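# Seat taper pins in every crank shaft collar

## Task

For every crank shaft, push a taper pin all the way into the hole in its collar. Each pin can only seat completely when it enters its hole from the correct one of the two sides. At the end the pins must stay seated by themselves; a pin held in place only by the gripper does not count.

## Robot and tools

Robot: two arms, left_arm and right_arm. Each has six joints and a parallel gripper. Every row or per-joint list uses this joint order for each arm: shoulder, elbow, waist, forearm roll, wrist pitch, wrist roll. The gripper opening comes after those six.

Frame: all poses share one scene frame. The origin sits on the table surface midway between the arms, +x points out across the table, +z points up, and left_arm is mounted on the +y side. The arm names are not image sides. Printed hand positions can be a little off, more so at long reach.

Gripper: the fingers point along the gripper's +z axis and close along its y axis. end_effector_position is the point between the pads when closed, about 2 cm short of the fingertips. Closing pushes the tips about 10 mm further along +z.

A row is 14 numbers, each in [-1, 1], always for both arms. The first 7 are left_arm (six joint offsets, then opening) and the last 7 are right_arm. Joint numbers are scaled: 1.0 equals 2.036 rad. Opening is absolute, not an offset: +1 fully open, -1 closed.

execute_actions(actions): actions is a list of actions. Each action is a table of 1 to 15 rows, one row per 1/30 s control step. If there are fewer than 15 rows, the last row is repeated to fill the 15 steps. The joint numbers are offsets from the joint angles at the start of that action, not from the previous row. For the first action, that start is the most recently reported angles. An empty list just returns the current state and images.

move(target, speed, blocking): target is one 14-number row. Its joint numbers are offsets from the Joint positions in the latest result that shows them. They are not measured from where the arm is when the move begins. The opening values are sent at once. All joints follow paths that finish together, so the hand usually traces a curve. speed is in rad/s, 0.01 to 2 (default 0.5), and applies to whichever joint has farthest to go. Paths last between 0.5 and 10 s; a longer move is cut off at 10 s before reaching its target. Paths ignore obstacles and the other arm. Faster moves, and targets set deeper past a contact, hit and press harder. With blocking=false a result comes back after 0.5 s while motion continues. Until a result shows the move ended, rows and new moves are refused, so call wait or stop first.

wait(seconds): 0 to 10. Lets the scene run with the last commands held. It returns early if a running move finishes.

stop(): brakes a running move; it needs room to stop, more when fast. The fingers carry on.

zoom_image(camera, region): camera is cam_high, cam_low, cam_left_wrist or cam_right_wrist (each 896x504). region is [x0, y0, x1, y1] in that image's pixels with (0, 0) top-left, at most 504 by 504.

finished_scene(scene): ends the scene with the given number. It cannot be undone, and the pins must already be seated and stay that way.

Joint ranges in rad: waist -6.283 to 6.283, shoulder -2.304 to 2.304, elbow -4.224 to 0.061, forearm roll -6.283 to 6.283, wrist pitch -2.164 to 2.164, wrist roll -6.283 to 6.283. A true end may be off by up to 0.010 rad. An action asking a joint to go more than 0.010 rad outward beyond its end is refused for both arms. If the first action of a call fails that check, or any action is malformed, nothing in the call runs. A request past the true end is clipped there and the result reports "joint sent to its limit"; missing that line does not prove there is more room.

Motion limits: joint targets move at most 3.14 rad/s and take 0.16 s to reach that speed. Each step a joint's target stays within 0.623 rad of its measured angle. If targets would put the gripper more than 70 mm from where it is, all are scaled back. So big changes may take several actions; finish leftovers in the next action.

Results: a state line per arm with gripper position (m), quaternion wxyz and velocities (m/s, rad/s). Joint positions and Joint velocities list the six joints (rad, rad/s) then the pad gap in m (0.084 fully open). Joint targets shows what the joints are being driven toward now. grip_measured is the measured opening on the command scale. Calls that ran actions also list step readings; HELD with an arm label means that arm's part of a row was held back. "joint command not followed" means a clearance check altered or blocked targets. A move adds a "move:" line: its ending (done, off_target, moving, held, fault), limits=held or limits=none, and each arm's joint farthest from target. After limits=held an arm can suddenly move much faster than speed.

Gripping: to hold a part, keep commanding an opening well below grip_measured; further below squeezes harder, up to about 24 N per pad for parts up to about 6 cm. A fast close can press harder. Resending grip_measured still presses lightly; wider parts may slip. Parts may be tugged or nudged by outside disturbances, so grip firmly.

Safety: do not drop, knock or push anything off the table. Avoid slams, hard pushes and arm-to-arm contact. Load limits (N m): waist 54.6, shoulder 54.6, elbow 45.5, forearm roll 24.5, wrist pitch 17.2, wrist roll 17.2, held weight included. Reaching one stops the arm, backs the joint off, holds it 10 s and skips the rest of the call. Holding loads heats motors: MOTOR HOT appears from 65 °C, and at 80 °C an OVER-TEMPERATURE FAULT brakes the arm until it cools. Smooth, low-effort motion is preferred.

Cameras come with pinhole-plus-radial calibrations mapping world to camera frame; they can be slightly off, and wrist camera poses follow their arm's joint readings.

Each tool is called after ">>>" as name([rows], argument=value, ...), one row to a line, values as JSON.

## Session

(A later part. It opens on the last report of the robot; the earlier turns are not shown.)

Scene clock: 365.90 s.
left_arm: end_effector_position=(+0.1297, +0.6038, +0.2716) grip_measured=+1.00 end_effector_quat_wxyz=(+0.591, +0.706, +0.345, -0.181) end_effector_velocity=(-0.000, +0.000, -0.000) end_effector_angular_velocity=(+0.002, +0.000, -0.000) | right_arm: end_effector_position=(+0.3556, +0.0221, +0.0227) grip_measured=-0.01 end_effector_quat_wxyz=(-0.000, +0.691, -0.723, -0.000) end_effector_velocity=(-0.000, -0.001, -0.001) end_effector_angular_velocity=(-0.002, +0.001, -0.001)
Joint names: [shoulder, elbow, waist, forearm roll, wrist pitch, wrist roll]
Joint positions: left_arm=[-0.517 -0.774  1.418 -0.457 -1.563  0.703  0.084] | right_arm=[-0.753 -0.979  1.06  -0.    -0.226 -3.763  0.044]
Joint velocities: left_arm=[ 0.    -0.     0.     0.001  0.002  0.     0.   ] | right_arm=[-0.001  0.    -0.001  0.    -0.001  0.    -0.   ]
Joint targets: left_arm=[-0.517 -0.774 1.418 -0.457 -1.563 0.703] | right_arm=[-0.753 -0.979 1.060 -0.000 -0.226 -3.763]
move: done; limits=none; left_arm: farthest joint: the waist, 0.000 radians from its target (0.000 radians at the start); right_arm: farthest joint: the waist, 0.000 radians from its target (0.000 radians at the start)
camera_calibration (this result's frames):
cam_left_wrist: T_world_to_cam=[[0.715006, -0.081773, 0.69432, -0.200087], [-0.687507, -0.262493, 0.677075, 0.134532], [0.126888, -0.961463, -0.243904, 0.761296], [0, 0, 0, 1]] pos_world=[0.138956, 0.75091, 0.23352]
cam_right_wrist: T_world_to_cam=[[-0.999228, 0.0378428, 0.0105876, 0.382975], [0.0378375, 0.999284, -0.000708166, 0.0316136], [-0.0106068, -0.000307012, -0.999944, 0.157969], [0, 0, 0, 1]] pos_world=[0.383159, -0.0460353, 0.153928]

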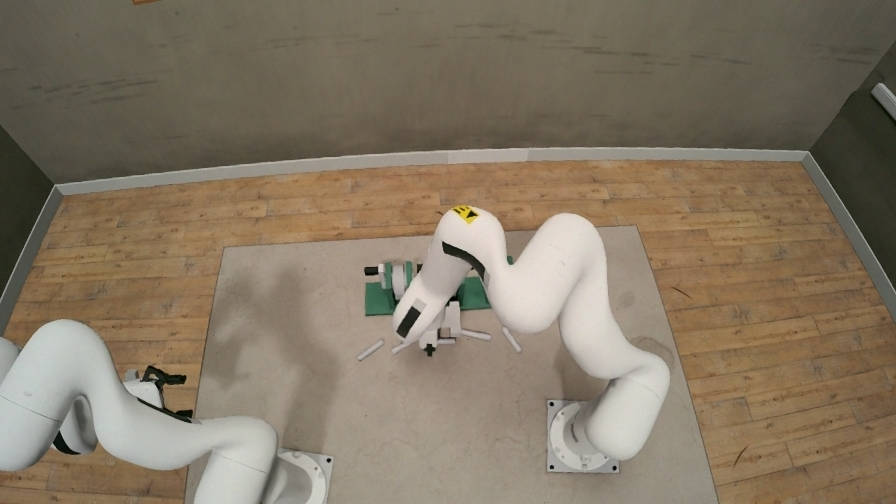

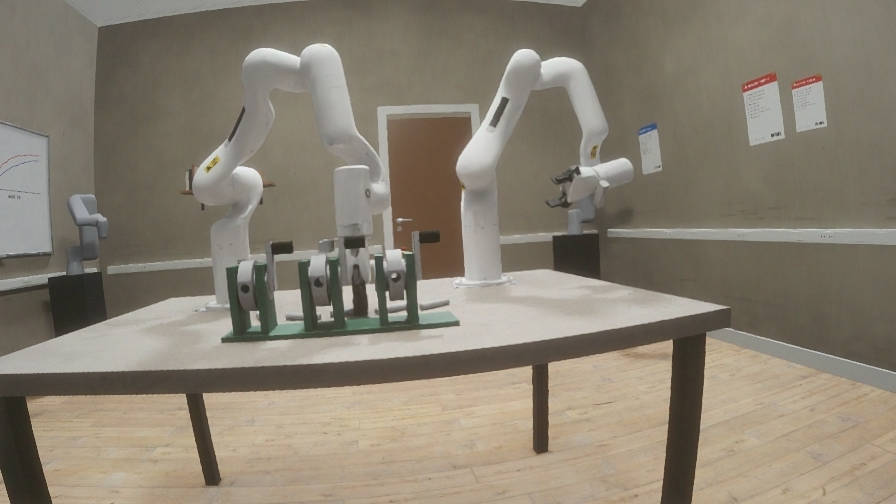

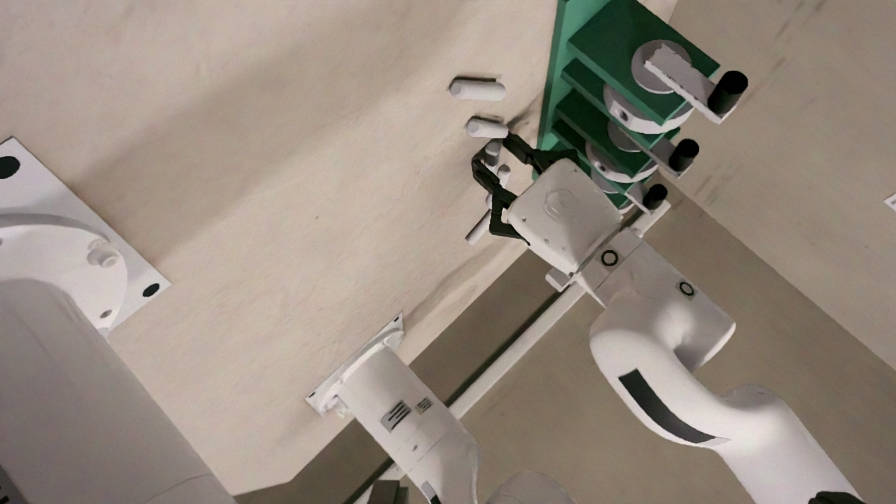

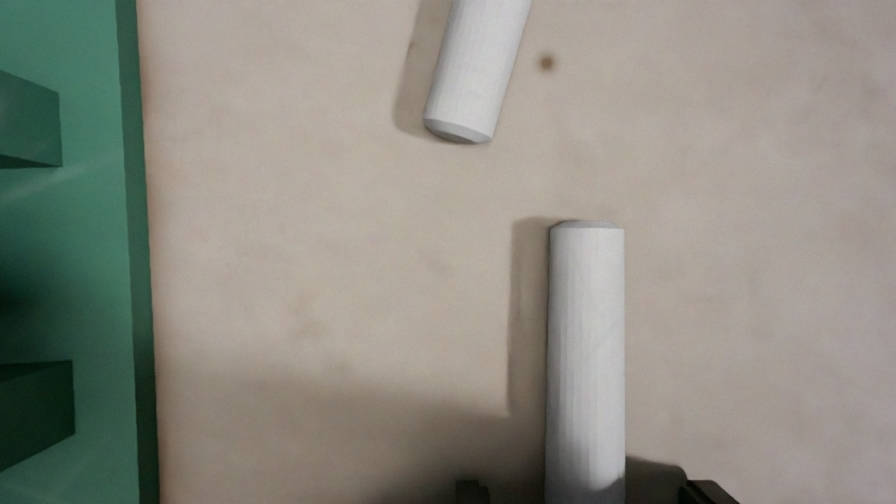

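>>> execute_actions([
  [[0,0,0,0,0,0,1,0,0,0,0,0,0,-0.45]],
  [[0,0,0,0,0,0,1,0,0,0,0,0,0,-1]],
])

>>> move(target=[0,0,0,0,0,0,1,0.2083,-0.0118,0,0,-0.22,0,-1])

>>> move(target=[0,0,0,0,0,0,1,-0.2,-0.2973,-0.1969,0,-0.0974,0.5519,-1], speed=0.7)

>>> move(target=[0,0,0,0,0,0,1,-0.0815,0.0251,0,0,0.1066,0,-1], speed=0.2)

>>> zoom_image(camera="cam_low", region=[230,220,390,330])

Scene clock: 388.83 s.
left_arm: end_effector_position=(+0.1297, +0.6038, +0.2716) grip_measured=+1.00 end_effector_quat_wxyz=(+0.591, +0.706, +0.345, -0.181) end_effector_velocity=(+0.000, -0.000, +0.000) end_effector_angular_velocity=(-0.000, +0.000, -0.000) | right_arm: end_effector_position=(+0.3556, +0.0221, +0.0227) grip_measured=-0.61 end_effector_quat_wxyz=(-0.000, +0.691, -0.723, -0.000) end_effector_velocity=(-0.000, -0.001, -0.001) end_effector_angular_velocity=(-0.002, +0.001, -0.002)
Joint names: [shoulder, elbow, waist, forearm roll, wrist pitch, wrist roll]
Joint positions: left_arm=[-0.517 -0.774  1.418 -0.457 -1.563  0.703  0.084] | right_arm=[-0.753 -0.979  1.06  -0.    -0.226 -3.763  0.017]
Joint velocities: left_arm=[ 0.  0. -0. -0. -0. -0.  0.] | right_arm=[-0.001  0.    -0.001  0.    -0.001  0.001  0.   ]
Joint targets: left_arm=[-0.517 -0.774 1.418 -0.457 -1.563 0.703] | right_arm=[-0.753 -0.979 1.060 -0.000 -0.226 -3.763]
Step readings (joint positions; steps 1 to 15: 1st action; 16 to 30: 2nd action):
0: left_arm=[-0.517 -0.774 1.418 -0.457 -1.563 0.703] | right_arm=[-0.753 -0.979 1.060 -0.000 -0.226 -3.763]
1: left_arm=[-0.517 -0.774 1.418 -0.457 -1.563 0.703] | right_arm=[-0.753 -0.979 1.060 -0.000 -0.226 -3.763]
2: left_arm=[-0.517 -0.774 1.418 -0.457 -1.563 0.703] | right_arm=[-0.753 -0.979 1.060 -0.000 -0.226 -3.763]
4: left_arm=[-0.517 -0.774 1.418 -0.457 -1.563 0.703] | right_arm=[-0.753 -0.979 1.060 -0.000 -0.226 -3.763]
8: left_arm=[-0.517 -0.774 1.418 -0.457 -1.563 0.703] | right_arm=[-0.753 -0.979 1.060 -0.000 -0.226 -3.763]
15: left_arm=[-0.517 -0.774 1.418 -0.457 -1.563 0.703] | right_arm=[-0.753 -0.979 1.060 -0.000 -0.226 -3.763]
16: left_arm=[-0.517 -0.774 1.418 -0.457 -1.563 0.703] | right_arm=[-0.753 -0.979 1.060 -0.000 -0.226 -3.763]
17: left_arm=[-0.517 -0.774 1.418 -0.457 -1.563 0.703] | right_arm=[-0.753 -0.979 1.060 -0.000 -0.226 -3.763]
19: left_arm=[-0.517 -0.774 1.418 -0.457 -1.563 0.703] | right_arm=[-0.753 -0.979 1.060 -0.000 -0.226 -3.763]
23: left_arm=[-0.517 -0.774 1.418 -0.457 -1.563 0.703] | right_arm=[-0.753 -0.979 1.060 -0.000 -0.226 -3.763]
30: Joint positions above
camera_calibration (this result's frames):
cam_left_wrist: T_world_to_cam=[[0.715006, -0.0817731, 0.69432, -0.200087], [-0.687507, -0.262493, 0.677075, 0.134532], [0.126888, -0.961463, -0.243904, 0.761296], [0, 0, 0, 1]] pos_world=[0.138956, 0.75091, 0.23352]
cam_right_wrist: T_world_to_cam=[[-0.999228, 0.0378383, 0.0105608, 0.382988], [0.0378333, 0.999284, -0.000671725, 0.0315983], [-0.0105786, -0.000271657, -0.999944, 0.157971], [0, 0, 0, 1]] pos_world=[0.383168, -0.0460244, 0.153938]

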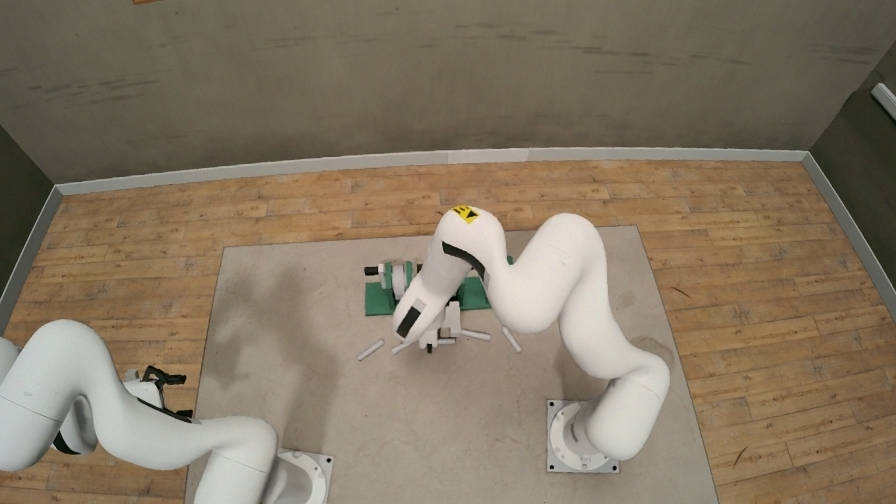

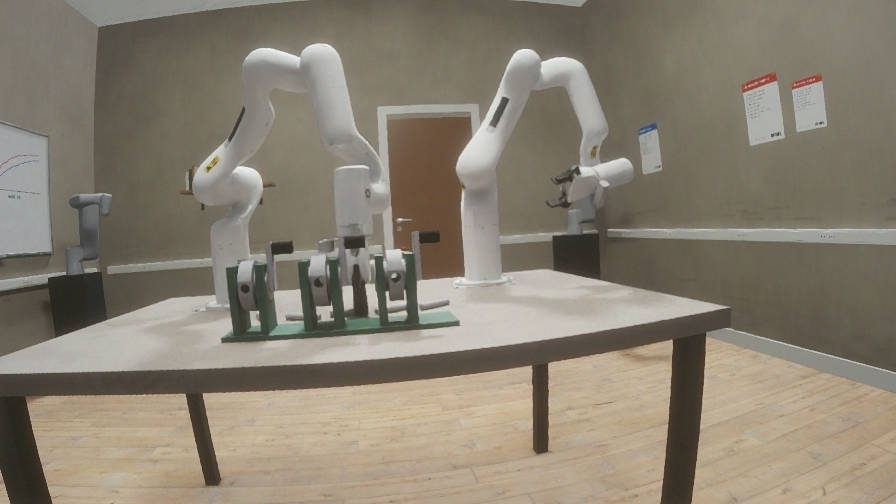

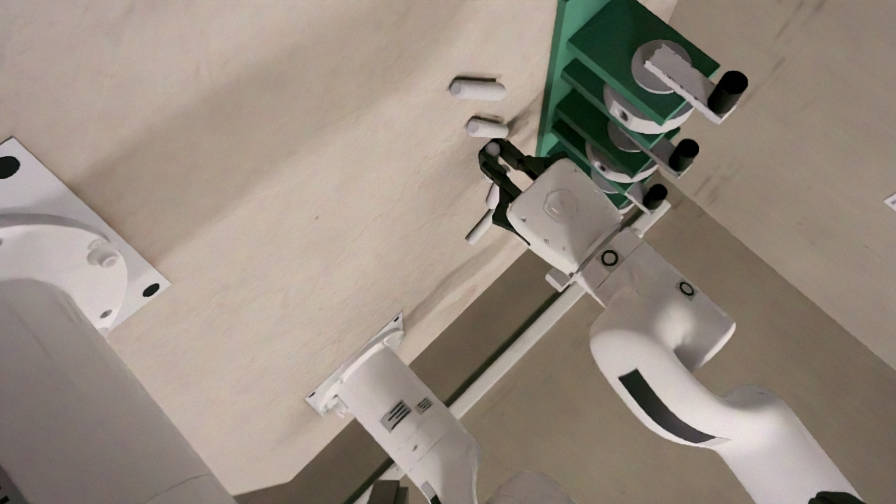

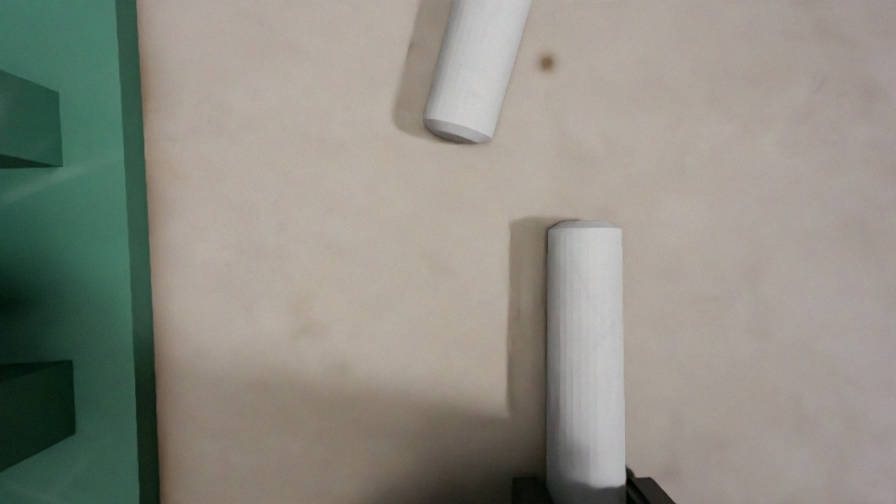

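Scene clock: 390.17 s.
left_arm: end_effector_position=(+0.1297, +0.6038, +0.2716) grip_measured=+1.00 end_effector_quat_wxyz=(+0.591, +0.706, +0.345, -0.181) end_effector_velocity=(-0.000, +0.000, +0.000) end_effector_angular_velocity=(-0.000, -0.000, -0.000) | right_arm: end_effector_position=(+0.3559, +0.0225, +0.2492) grip_measured=-0.61 end_effector_quat_wxyz=(-0.000, +0.691, -0.723, +0.000) end_effector_velocity=(+0.001, +0.001, +0.002) end_effector_angular_velocity=(+0.004, -0.003, -0.000)
Joint names: [shoulder, elbow, waist, forearm roll, wrist pitch, wrist roll]
Joint positions: left_arm=[-0.517 -0.774  1.418 -0.457 -1.563  0.703  0.084] | right_arm=[-0.329 -1.003  1.06  -0.    -0.674 -3.763  0.017]
Joint velocities: left_arm=[ 0.    -0.     0.001  0.001 -0.001  0.     0.   ] | right_arm=[ 0.003 -0.002  0.     0.    -0.     0.    -0.   ]
Joint targets: left_arm=[-0.517 -0.774 1.418 -0.457 -1.563 0.703] | right_arm=[-0.329 -1.003 1.060 -0.000 -0.674 -3.763]
move: done; limits=none; left_arm: farthest joint: the waist, 0.000 radians from its target (0.000 radians at the start); right_arm: farthest joint: the waist, 0.000 radians from its target (0.000 radians at the start)
camera_calibration (this result's frames):
cam_left_wrist: T_world_to_cam=[[0.715006, -0.081773, 0.69432, -0.200087], [-0.687507, -0.262493, 0.677075, 0.134532], [0.126888, -0.961463, -0.243904, 0.761296], [0, 0, 0, 1]] pos_world=[0.138956, 0.75091, 0.23352]
cam_right_wrist: T_world_to_cam=[[-0.999223, 0.0379047, 0.010836, 0.380835], [0.0378932, 0.999281, -0.00126823, 0.0315074], [-0.0108763, -0.000856636, -0.99994, 0.38454], [0, 0, 0, 1]] pos_world=[0.383527, -0.0455908, 0.380431]

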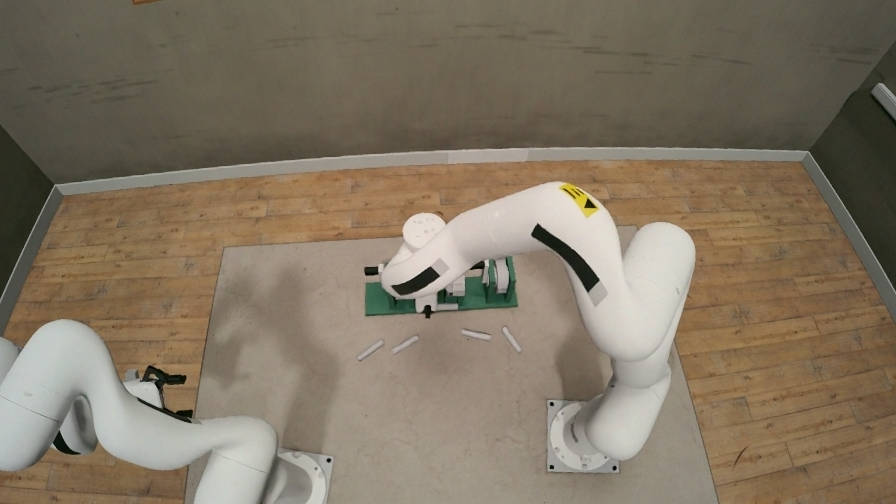

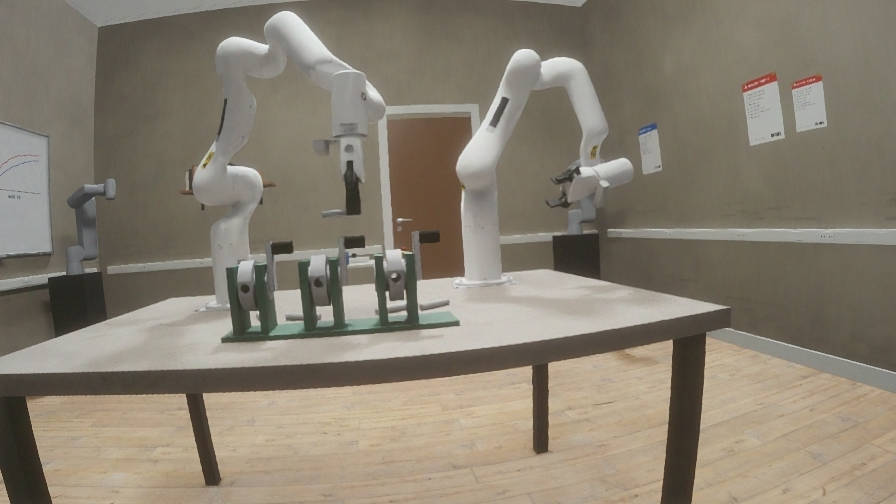

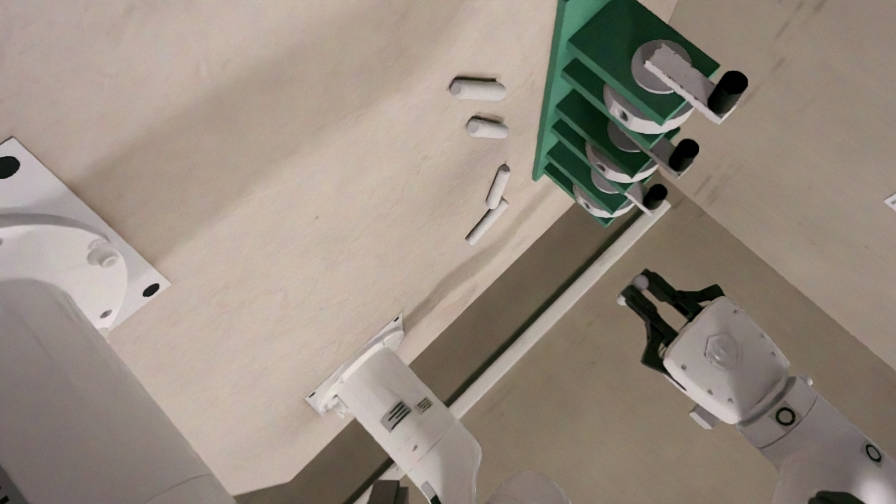

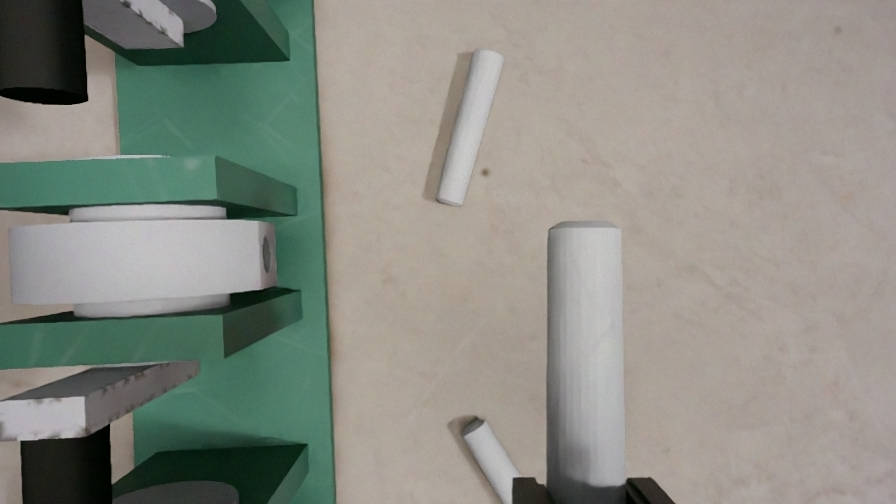

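Scene clock: 392.27 s.
left_arm: end_effector_position=(+0.1297, +0.6038, +0.2716) grip_measured=+1.00 end_effector_quat_wxyz=(+0.591, +0.706, +0.345, -0.181) end_effector_velocity=(-0.000, +0.000, +0.000) end_effector_angular_velocity=(-0.002, +0.000, +0.000) | right_arm: end_effector_position=(+0.6405, -0.0475, +0.2492) grip_measured=-0.61 end_effector_quat_wxyz=(+0.000, -0.001, +1.000, -0.000) end_effector_velocity=(+0.001, -0.000, -0.000) end_effector_angular_velocity=(+0.000, -0.001, -0.002)
Joint names: [shoulder, elbow, waist, forearm roll, wrist pitch, wrist roll]
Joint positions: left_arm=[-0.517 -0.774  1.418 -0.457 -1.563  0.703  0.084] | right_arm=[-0.736 -1.608  0.659 -0.    -0.872 -2.64   0.017]
Joint velocities: left_arm=[-0.001 -0.     0.001 -0.    -0.001 -0.     0.   ] | right_arm=[-0.001 -0.001 -0.001 -0.     0.001  0.001 -0.   ]
Joint targets: left_arm=[-0.517 -0.774 1.418 -0.457 -1.563 0.703] | right_arm=[-0.737 -1.608 0.659 -0.000 -0.872 -2.640]
move: done; limits=none; left_arm: farthest joint: the waist, 0.000 radians from its target (0.000 radians at the start); right_arm: farthest joint: the wrist roll, 0.001 radians from its target (1.124 radians at the start)
camera_calibration (this result's frames):
cam_left_wrist: T_world_to_cam=[[0.715006, -0.081773, 0.69432, -0.200087], [-0.687507, -0.262493, 0.677075, 0.134532], [0.126888, -0.961463, -0.243904, 0.761296], [0, 0, 0, 1]] pos_world=[0.138956, 0.75091, 0.23352]
cam_right_wrist: T_world_to_cam=[[-0.00904575, 0.9999, 0.010848, 0.0793491], [0.999958, 0.00905914, -0.00118589, -0.572646], [-0.00128404, 0.0108368, -0.99994, 0.382005], [0, 0, 0, 1]] pos_world=[0.573831, -0.0782932, 0.380442]

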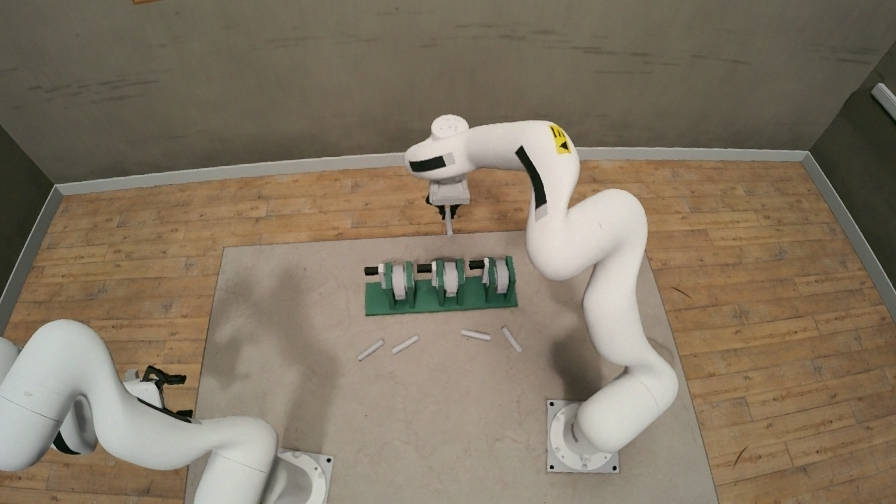

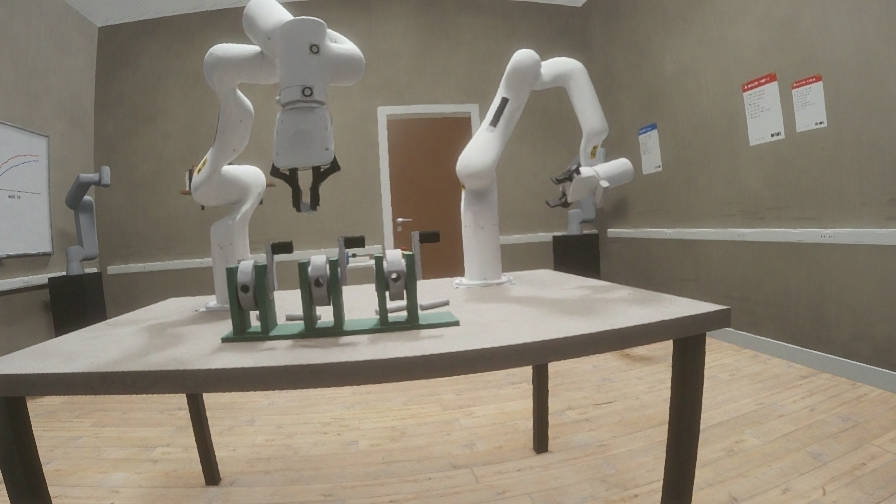

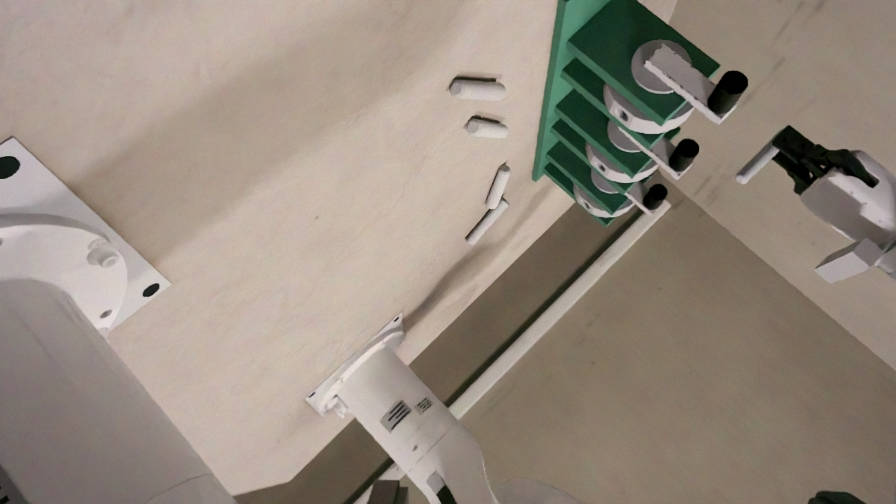

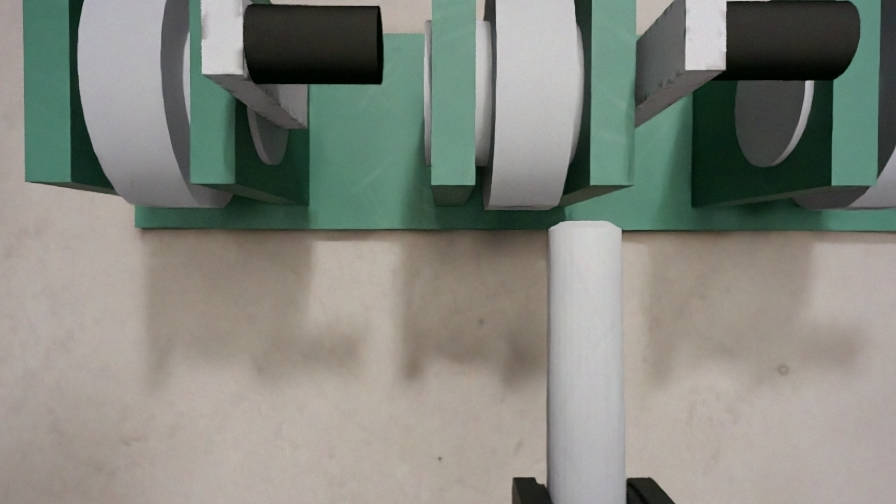

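Scene clock: 393.70 s.
left_arm: end_effector_position=(+0.1297, +0.6038, +0.2716) grip_measured=+1.00 end_effector_quat_wxyz=(+0.591, +0.706, +0.345, -0.181) end_effector_velocity=(+0.000, +0.000, +0.000) end_effector_angular_velocity=(+0.001, -0.000, +0.001) | right_arm: end_effector_position=(+0.6407, -0.0474, +0.1151) grip_measured=-0.61 end_effector_quat_wxyz=(+0.000, -0.001, +1.000, +0.000) end_effector_velocity=(-0.000, -0.000, -0.001) end_effector_angular_velocity=(+0.000, -0.000, -0.000)
Joint names: [shoulder, elbow, waist, forearm roll, wrist pitch, wrist roll]
Joint positions: left_arm=[-0.517 -0.774  1.418 -0.457 -1.563  0.703  0.084] | right_arm=[-0.902 -1.557  0.659 -0.    -0.655 -2.64   0.017]
Joint velocities: left_arm=[ 0.001 -0.     0.    -0.001 -0.    -0.     0.   ] | right_arm=[-0.     0.001  0.    -0.     0.002  0.     0.   ]
Joint targets: left_arm=[-0.517 -0.774 1.418 -0.457 -1.563 0.703] | right_arm=[-0.902 -1.557 0.659 -0.000 -0.655 -2.640]
move: done; limits=none; left_arm: farthest joint: the waist, 0.000 radians from its target (0.000 radians at the start); right_arm: farthest joint: the waist, 0.000 radians from its target (0.000 radians at the start)
camera_calibration (this result's frames):
cam_left_wrist: T_world_to_cam=[[0.715006, -0.081773, 0.69432, -0.200087], [-0.687507, -0.262493, 0.677075, 0.134531], [0.126888, -0.961463, -0.243904, 0.761296], [0, 0, 0, 1]] pos_world=[0.138956, 0.75091, 0.23352]
cam_right_wrist: T_world_to_cam=[[-0.00908867, 0.999896, 0.0112116, 0.0806999], [0.999958, 0.00909621, -0.000622323, -0.573007], [-0.000724242, 0.0112055, -0.999937, 0.247594], [0, 0, 0, 1]] pos_world=[0.573896, -0.0782537, 0.246317]

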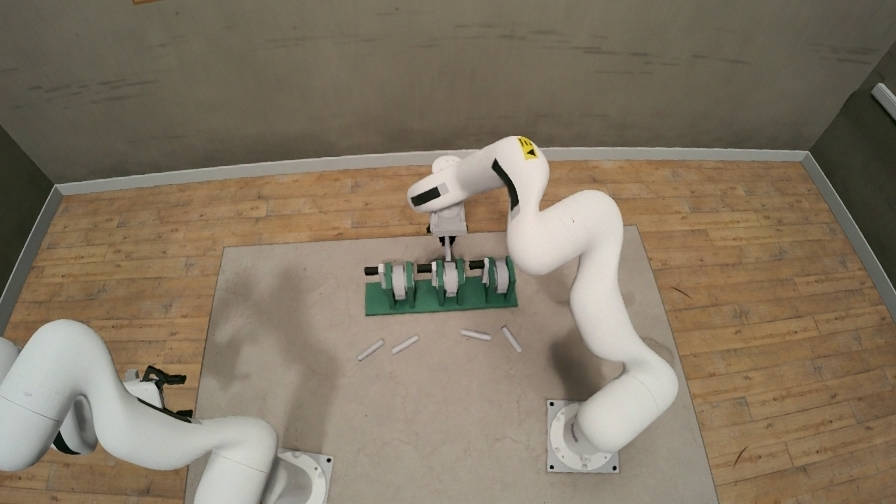

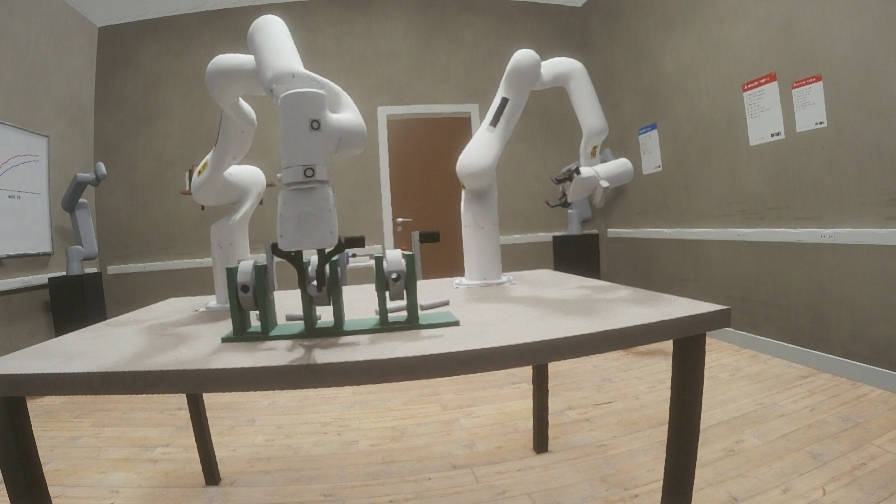

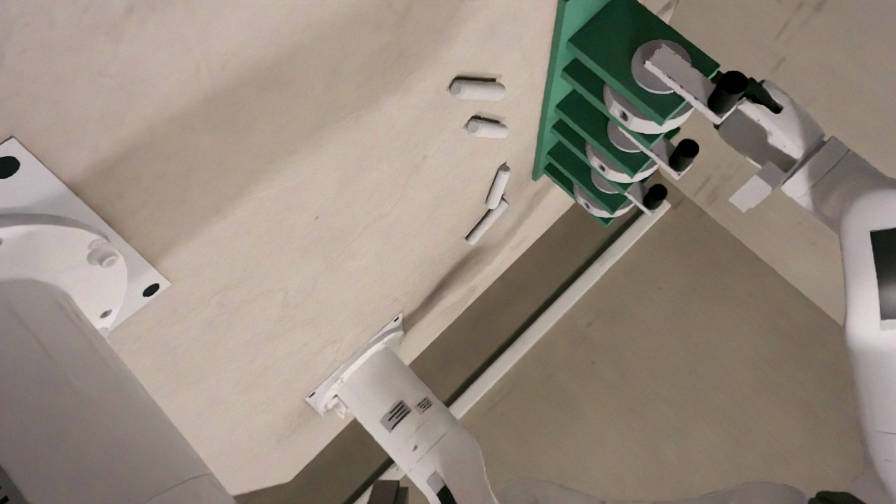

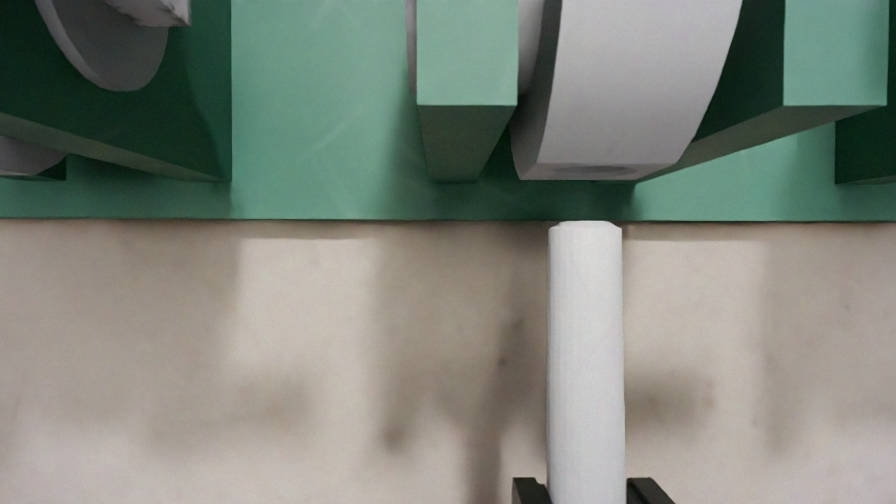

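Region (230, 220, 390, 330) of cam_low's 896x504 image, scaled by 3.150, with more detail than that image has; it fills the top 346 rows of this view, and the rest is white.

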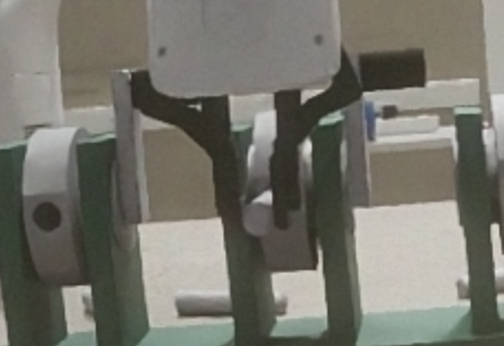

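>>> move(target=[0,0,0,0,0,0,1,0.0136,0.0245,0.0062,0,0.011,0.0062,-1], speed=0.05)

>>> move(target=[0,0,0,0,0,0,1,0.0264,0.0473,0.0109,0,0.021,0.0109,-1], speed=0.05)

Scene clock: 410.50 s.
left_arm: end_effector_position=(+0.1297, +0.6038, +0.2716) grip_measured=+1.00 end_effector_quat_wxyz=(+0.591, +0.706, +0.345, -0.181) end_effector_velocity=(-0.000, +0.000, -0.000) end_effector_angular_velocity=(+0.001, -0.000, +0.001) | right_arm: end_effector_position=(+0.6257, -0.0460, +0.1152) grip_measured=-0.61 end_effector_quat_wxyz=(+0.000, -0.001, +1.000, +0.000) end_effector_velocity=(+0.000, -0.000, +0.000) end_effector_angular_velocity=(-0.000, -0.000, -0.001)
Joint names: [shoulder, elbow, waist, forearm roll, wrist pitch, wrist roll]
Joint positions: left_arm=[-0.517 -0.774  1.418 -0.457 -1.563  0.703  0.084] | right_arm=[-0.874 -1.508  0.672 -0.    -0.633 -2.627  0.017]
Joint velocities: left_arm=[0.    0.    0.001 0.    0.001 0.    0.   ] | right_arm=[ 0.     0.    -0.    -0.     0.     0.001 -0.   ]
Joint targets: left_arm=[-0.517 -0.774 1.418 -0.457 -1.563 0.703] | right_arm=[-0.874 -1.507 0.672 -0.000 -0.633 -2.627]
move: done; limits=none; left_arm: farthest joint: the waist, 0.000 radians from its target (0.000 radians at the start); right_arm: farthest joint: the waist, 0.000 radians from its target (0.012 radians at the start)
camera_calibration (this result's frames):
cam_left_wrist: T_world_to_cam=[[0.715006, -0.0817731, 0.69432, -0.200087], [-0.687507, -0.262493, 0.677075, 0.134532], [0.126888, -0.961463, -0.243904, 0.761296], [0, 0, 0, 1]] pos_world=[0.138956, 0.75091, 0.23352]
cam_right_wrist: T_world_to_cam=[[-0.00907094, 0.999895, 0.0113258, 0.0790816], [0.999959, 0.00907652, -0.000441118, -0.558133], [-0.000543871, 0.0113214, -0.999936, 0.247487], [0, 0, 0, 1]] pos_world=[0.558962, -0.0768093, 0.246329]

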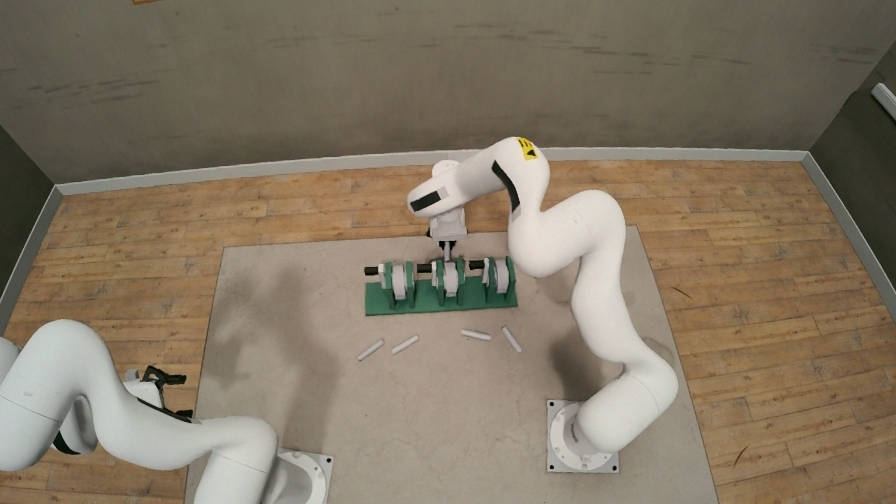

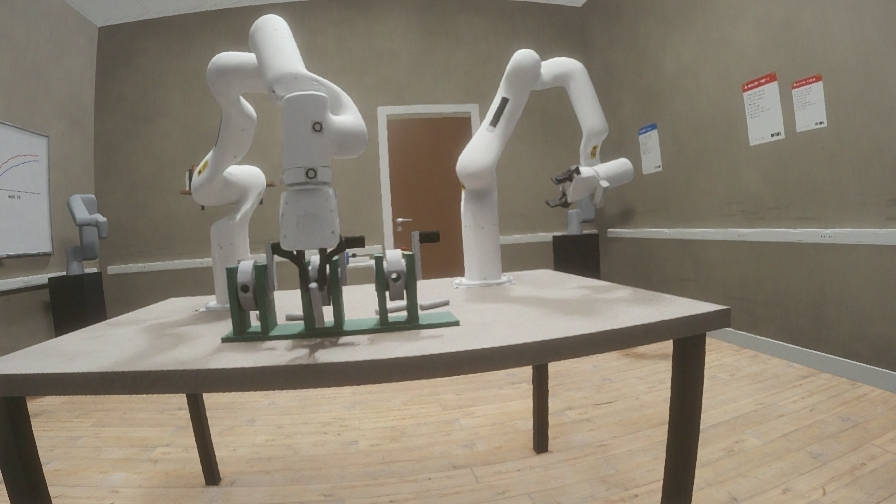

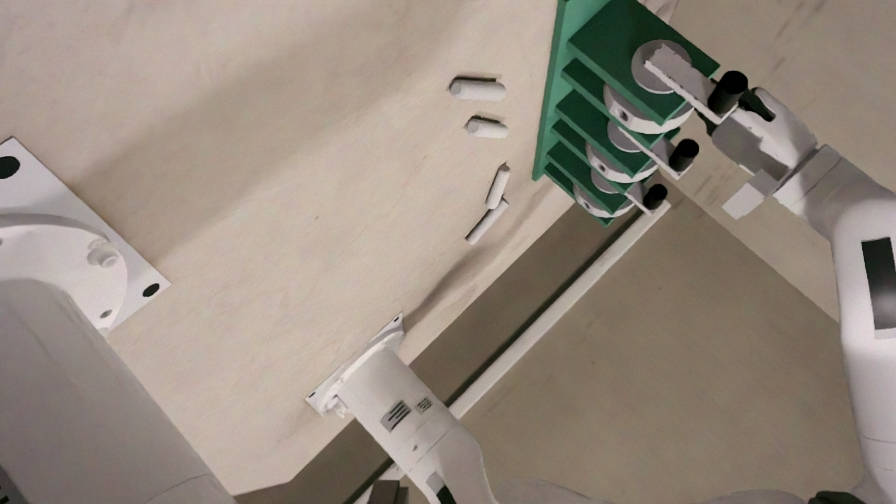

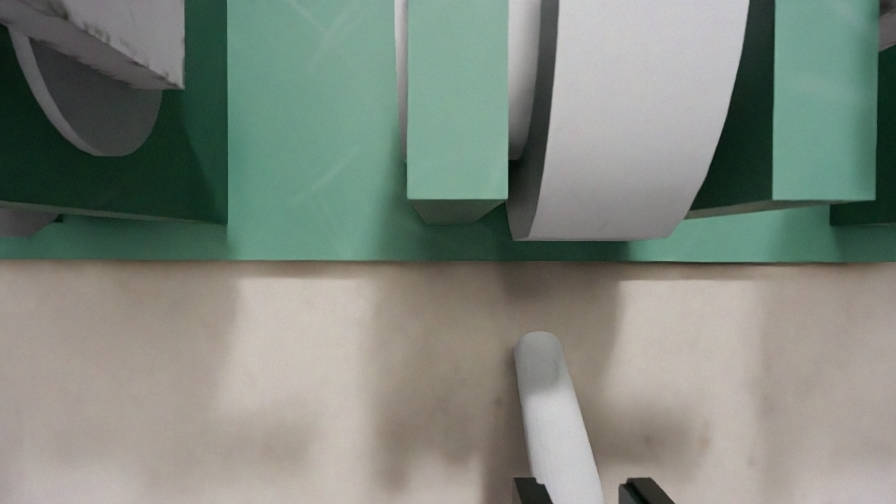

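Scene clock: 412.73 s.
left_arm: end_effector_position=(+0.1297, +0.6038, +0.2716) grip_measured=+1.00 end_effector_quat_wxyz=(+0.591, +0.706, +0.345, -0.181) end_effector_velocity=(-0.000, -0.000, +0.000) end_effector_angular_velocity=(-0.003, -0.000, -0.000) | right_arm: end_effector_position=(+0.5968, -0.0459, +0.1152) grip_measured=-0.61 end_effector_quat_wxyz=(+0.000, -0.001, +1.000, +0.000) end_effector_velocity=(+0.000, -0.001, -0.000) end_effector_angular_velocity=(-0.001, +0.002, -0.002)
Joint names: [shoulder, elbow, waist, forearm roll, wrist pitch, wrist roll]
Joint positions: left_arm=[-0.517 -0.774  1.418 -0.457 -1.563  0.703  0.084] | right_arm=[-0.82  -1.411  0.694 -0.    -0.59  -2.605  0.017]
Joint velocities: left_arm=[-0.    -0.     0.     0.    -0.002  0.     0.   ] | right_arm=[-0.     0.    -0.002 -0.    -0.001 -0.     0.   ]
Joint targets: left_arm=[-0.517 -0.774 1.418 -0.457 -1.563 0.703] | right_arm=[-0.820 -1.411 0.694 -0.000 -0.590 -2.605]
move: done; limits=none; left_arm: farthest joint: the waist, 0.000 radians from its target (0.000 radians at the start); right_arm: farthest joint: the waist, 0.000 radians from its target (0.022 radians at the start)
camera_calibration (this result's frames):
cam_left_wrist: T_world_to_cam=[[0.715006, -0.0817731, 0.69432, -0.200087], [-0.687507, -0.262493, 0.677075, 0.134531], [0.126887, -0.961463, -0.243904, 0.761296], [0, 0, 0, 1]] pos_world=[0.138956, 0.75091, 0.23352]
cam_right_wrist: T_world_to_cam=[[-0.00905921, 0.999893, 0.011462, 0.0787055], [0.999959, 0.00906281, -0.000262547, -0.529218], [-0.000366398, 0.0114592, -0.999934, 0.247434], [0, 0, 0, 1]] pos_world=[0.53, -0.0767363, 0.246377]

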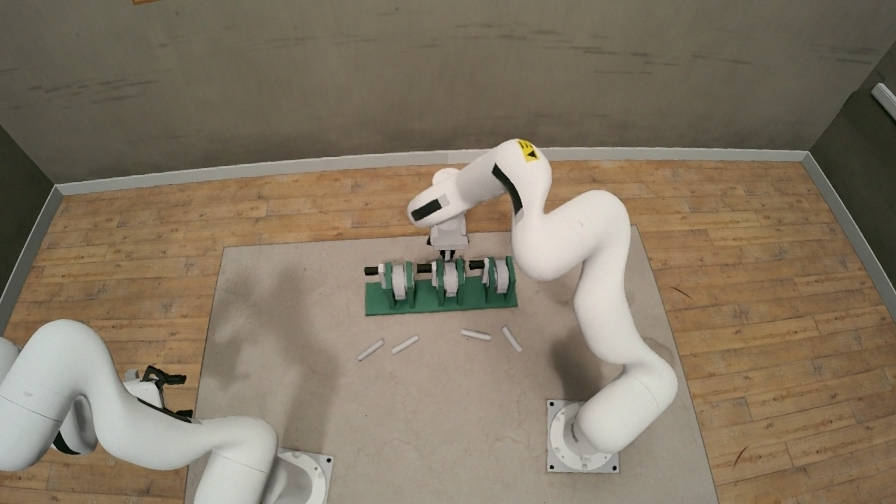

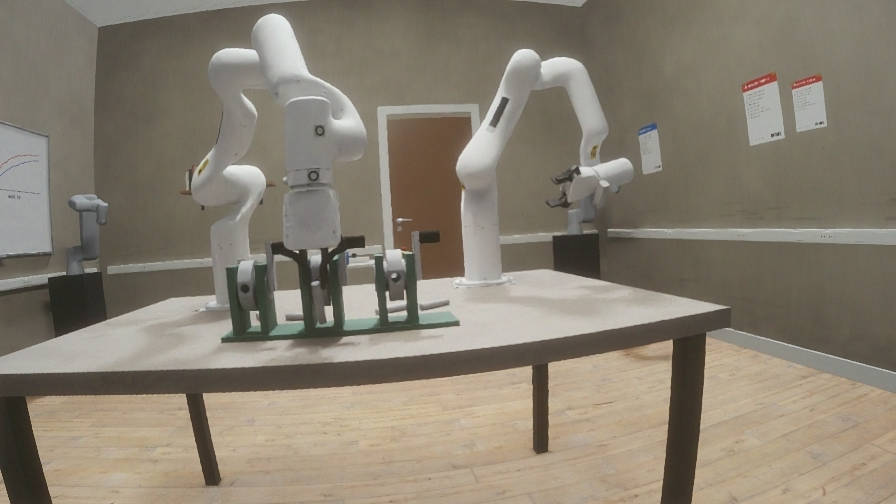

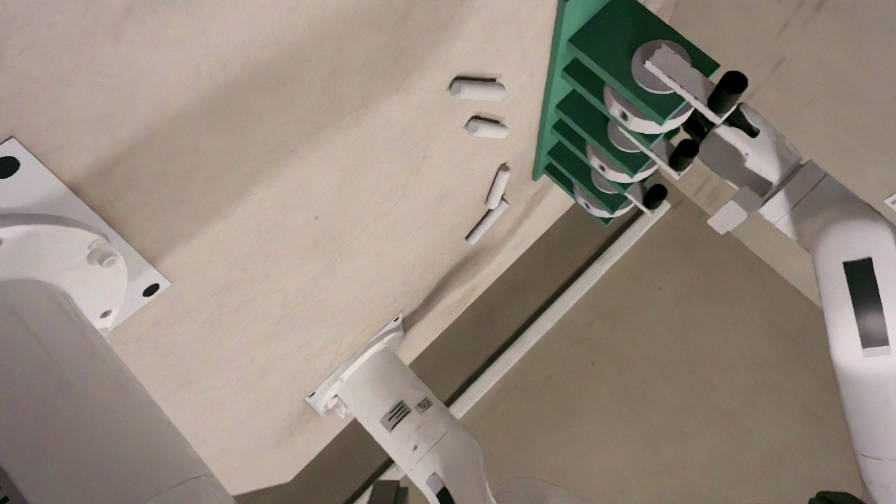

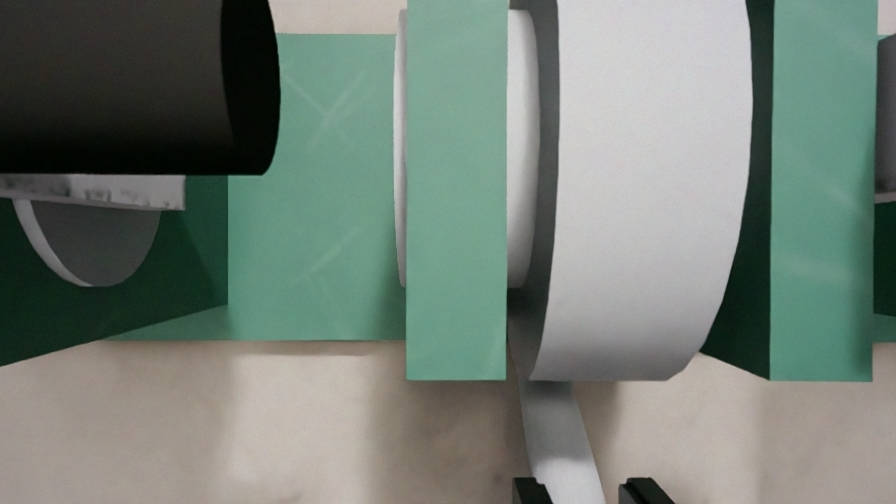

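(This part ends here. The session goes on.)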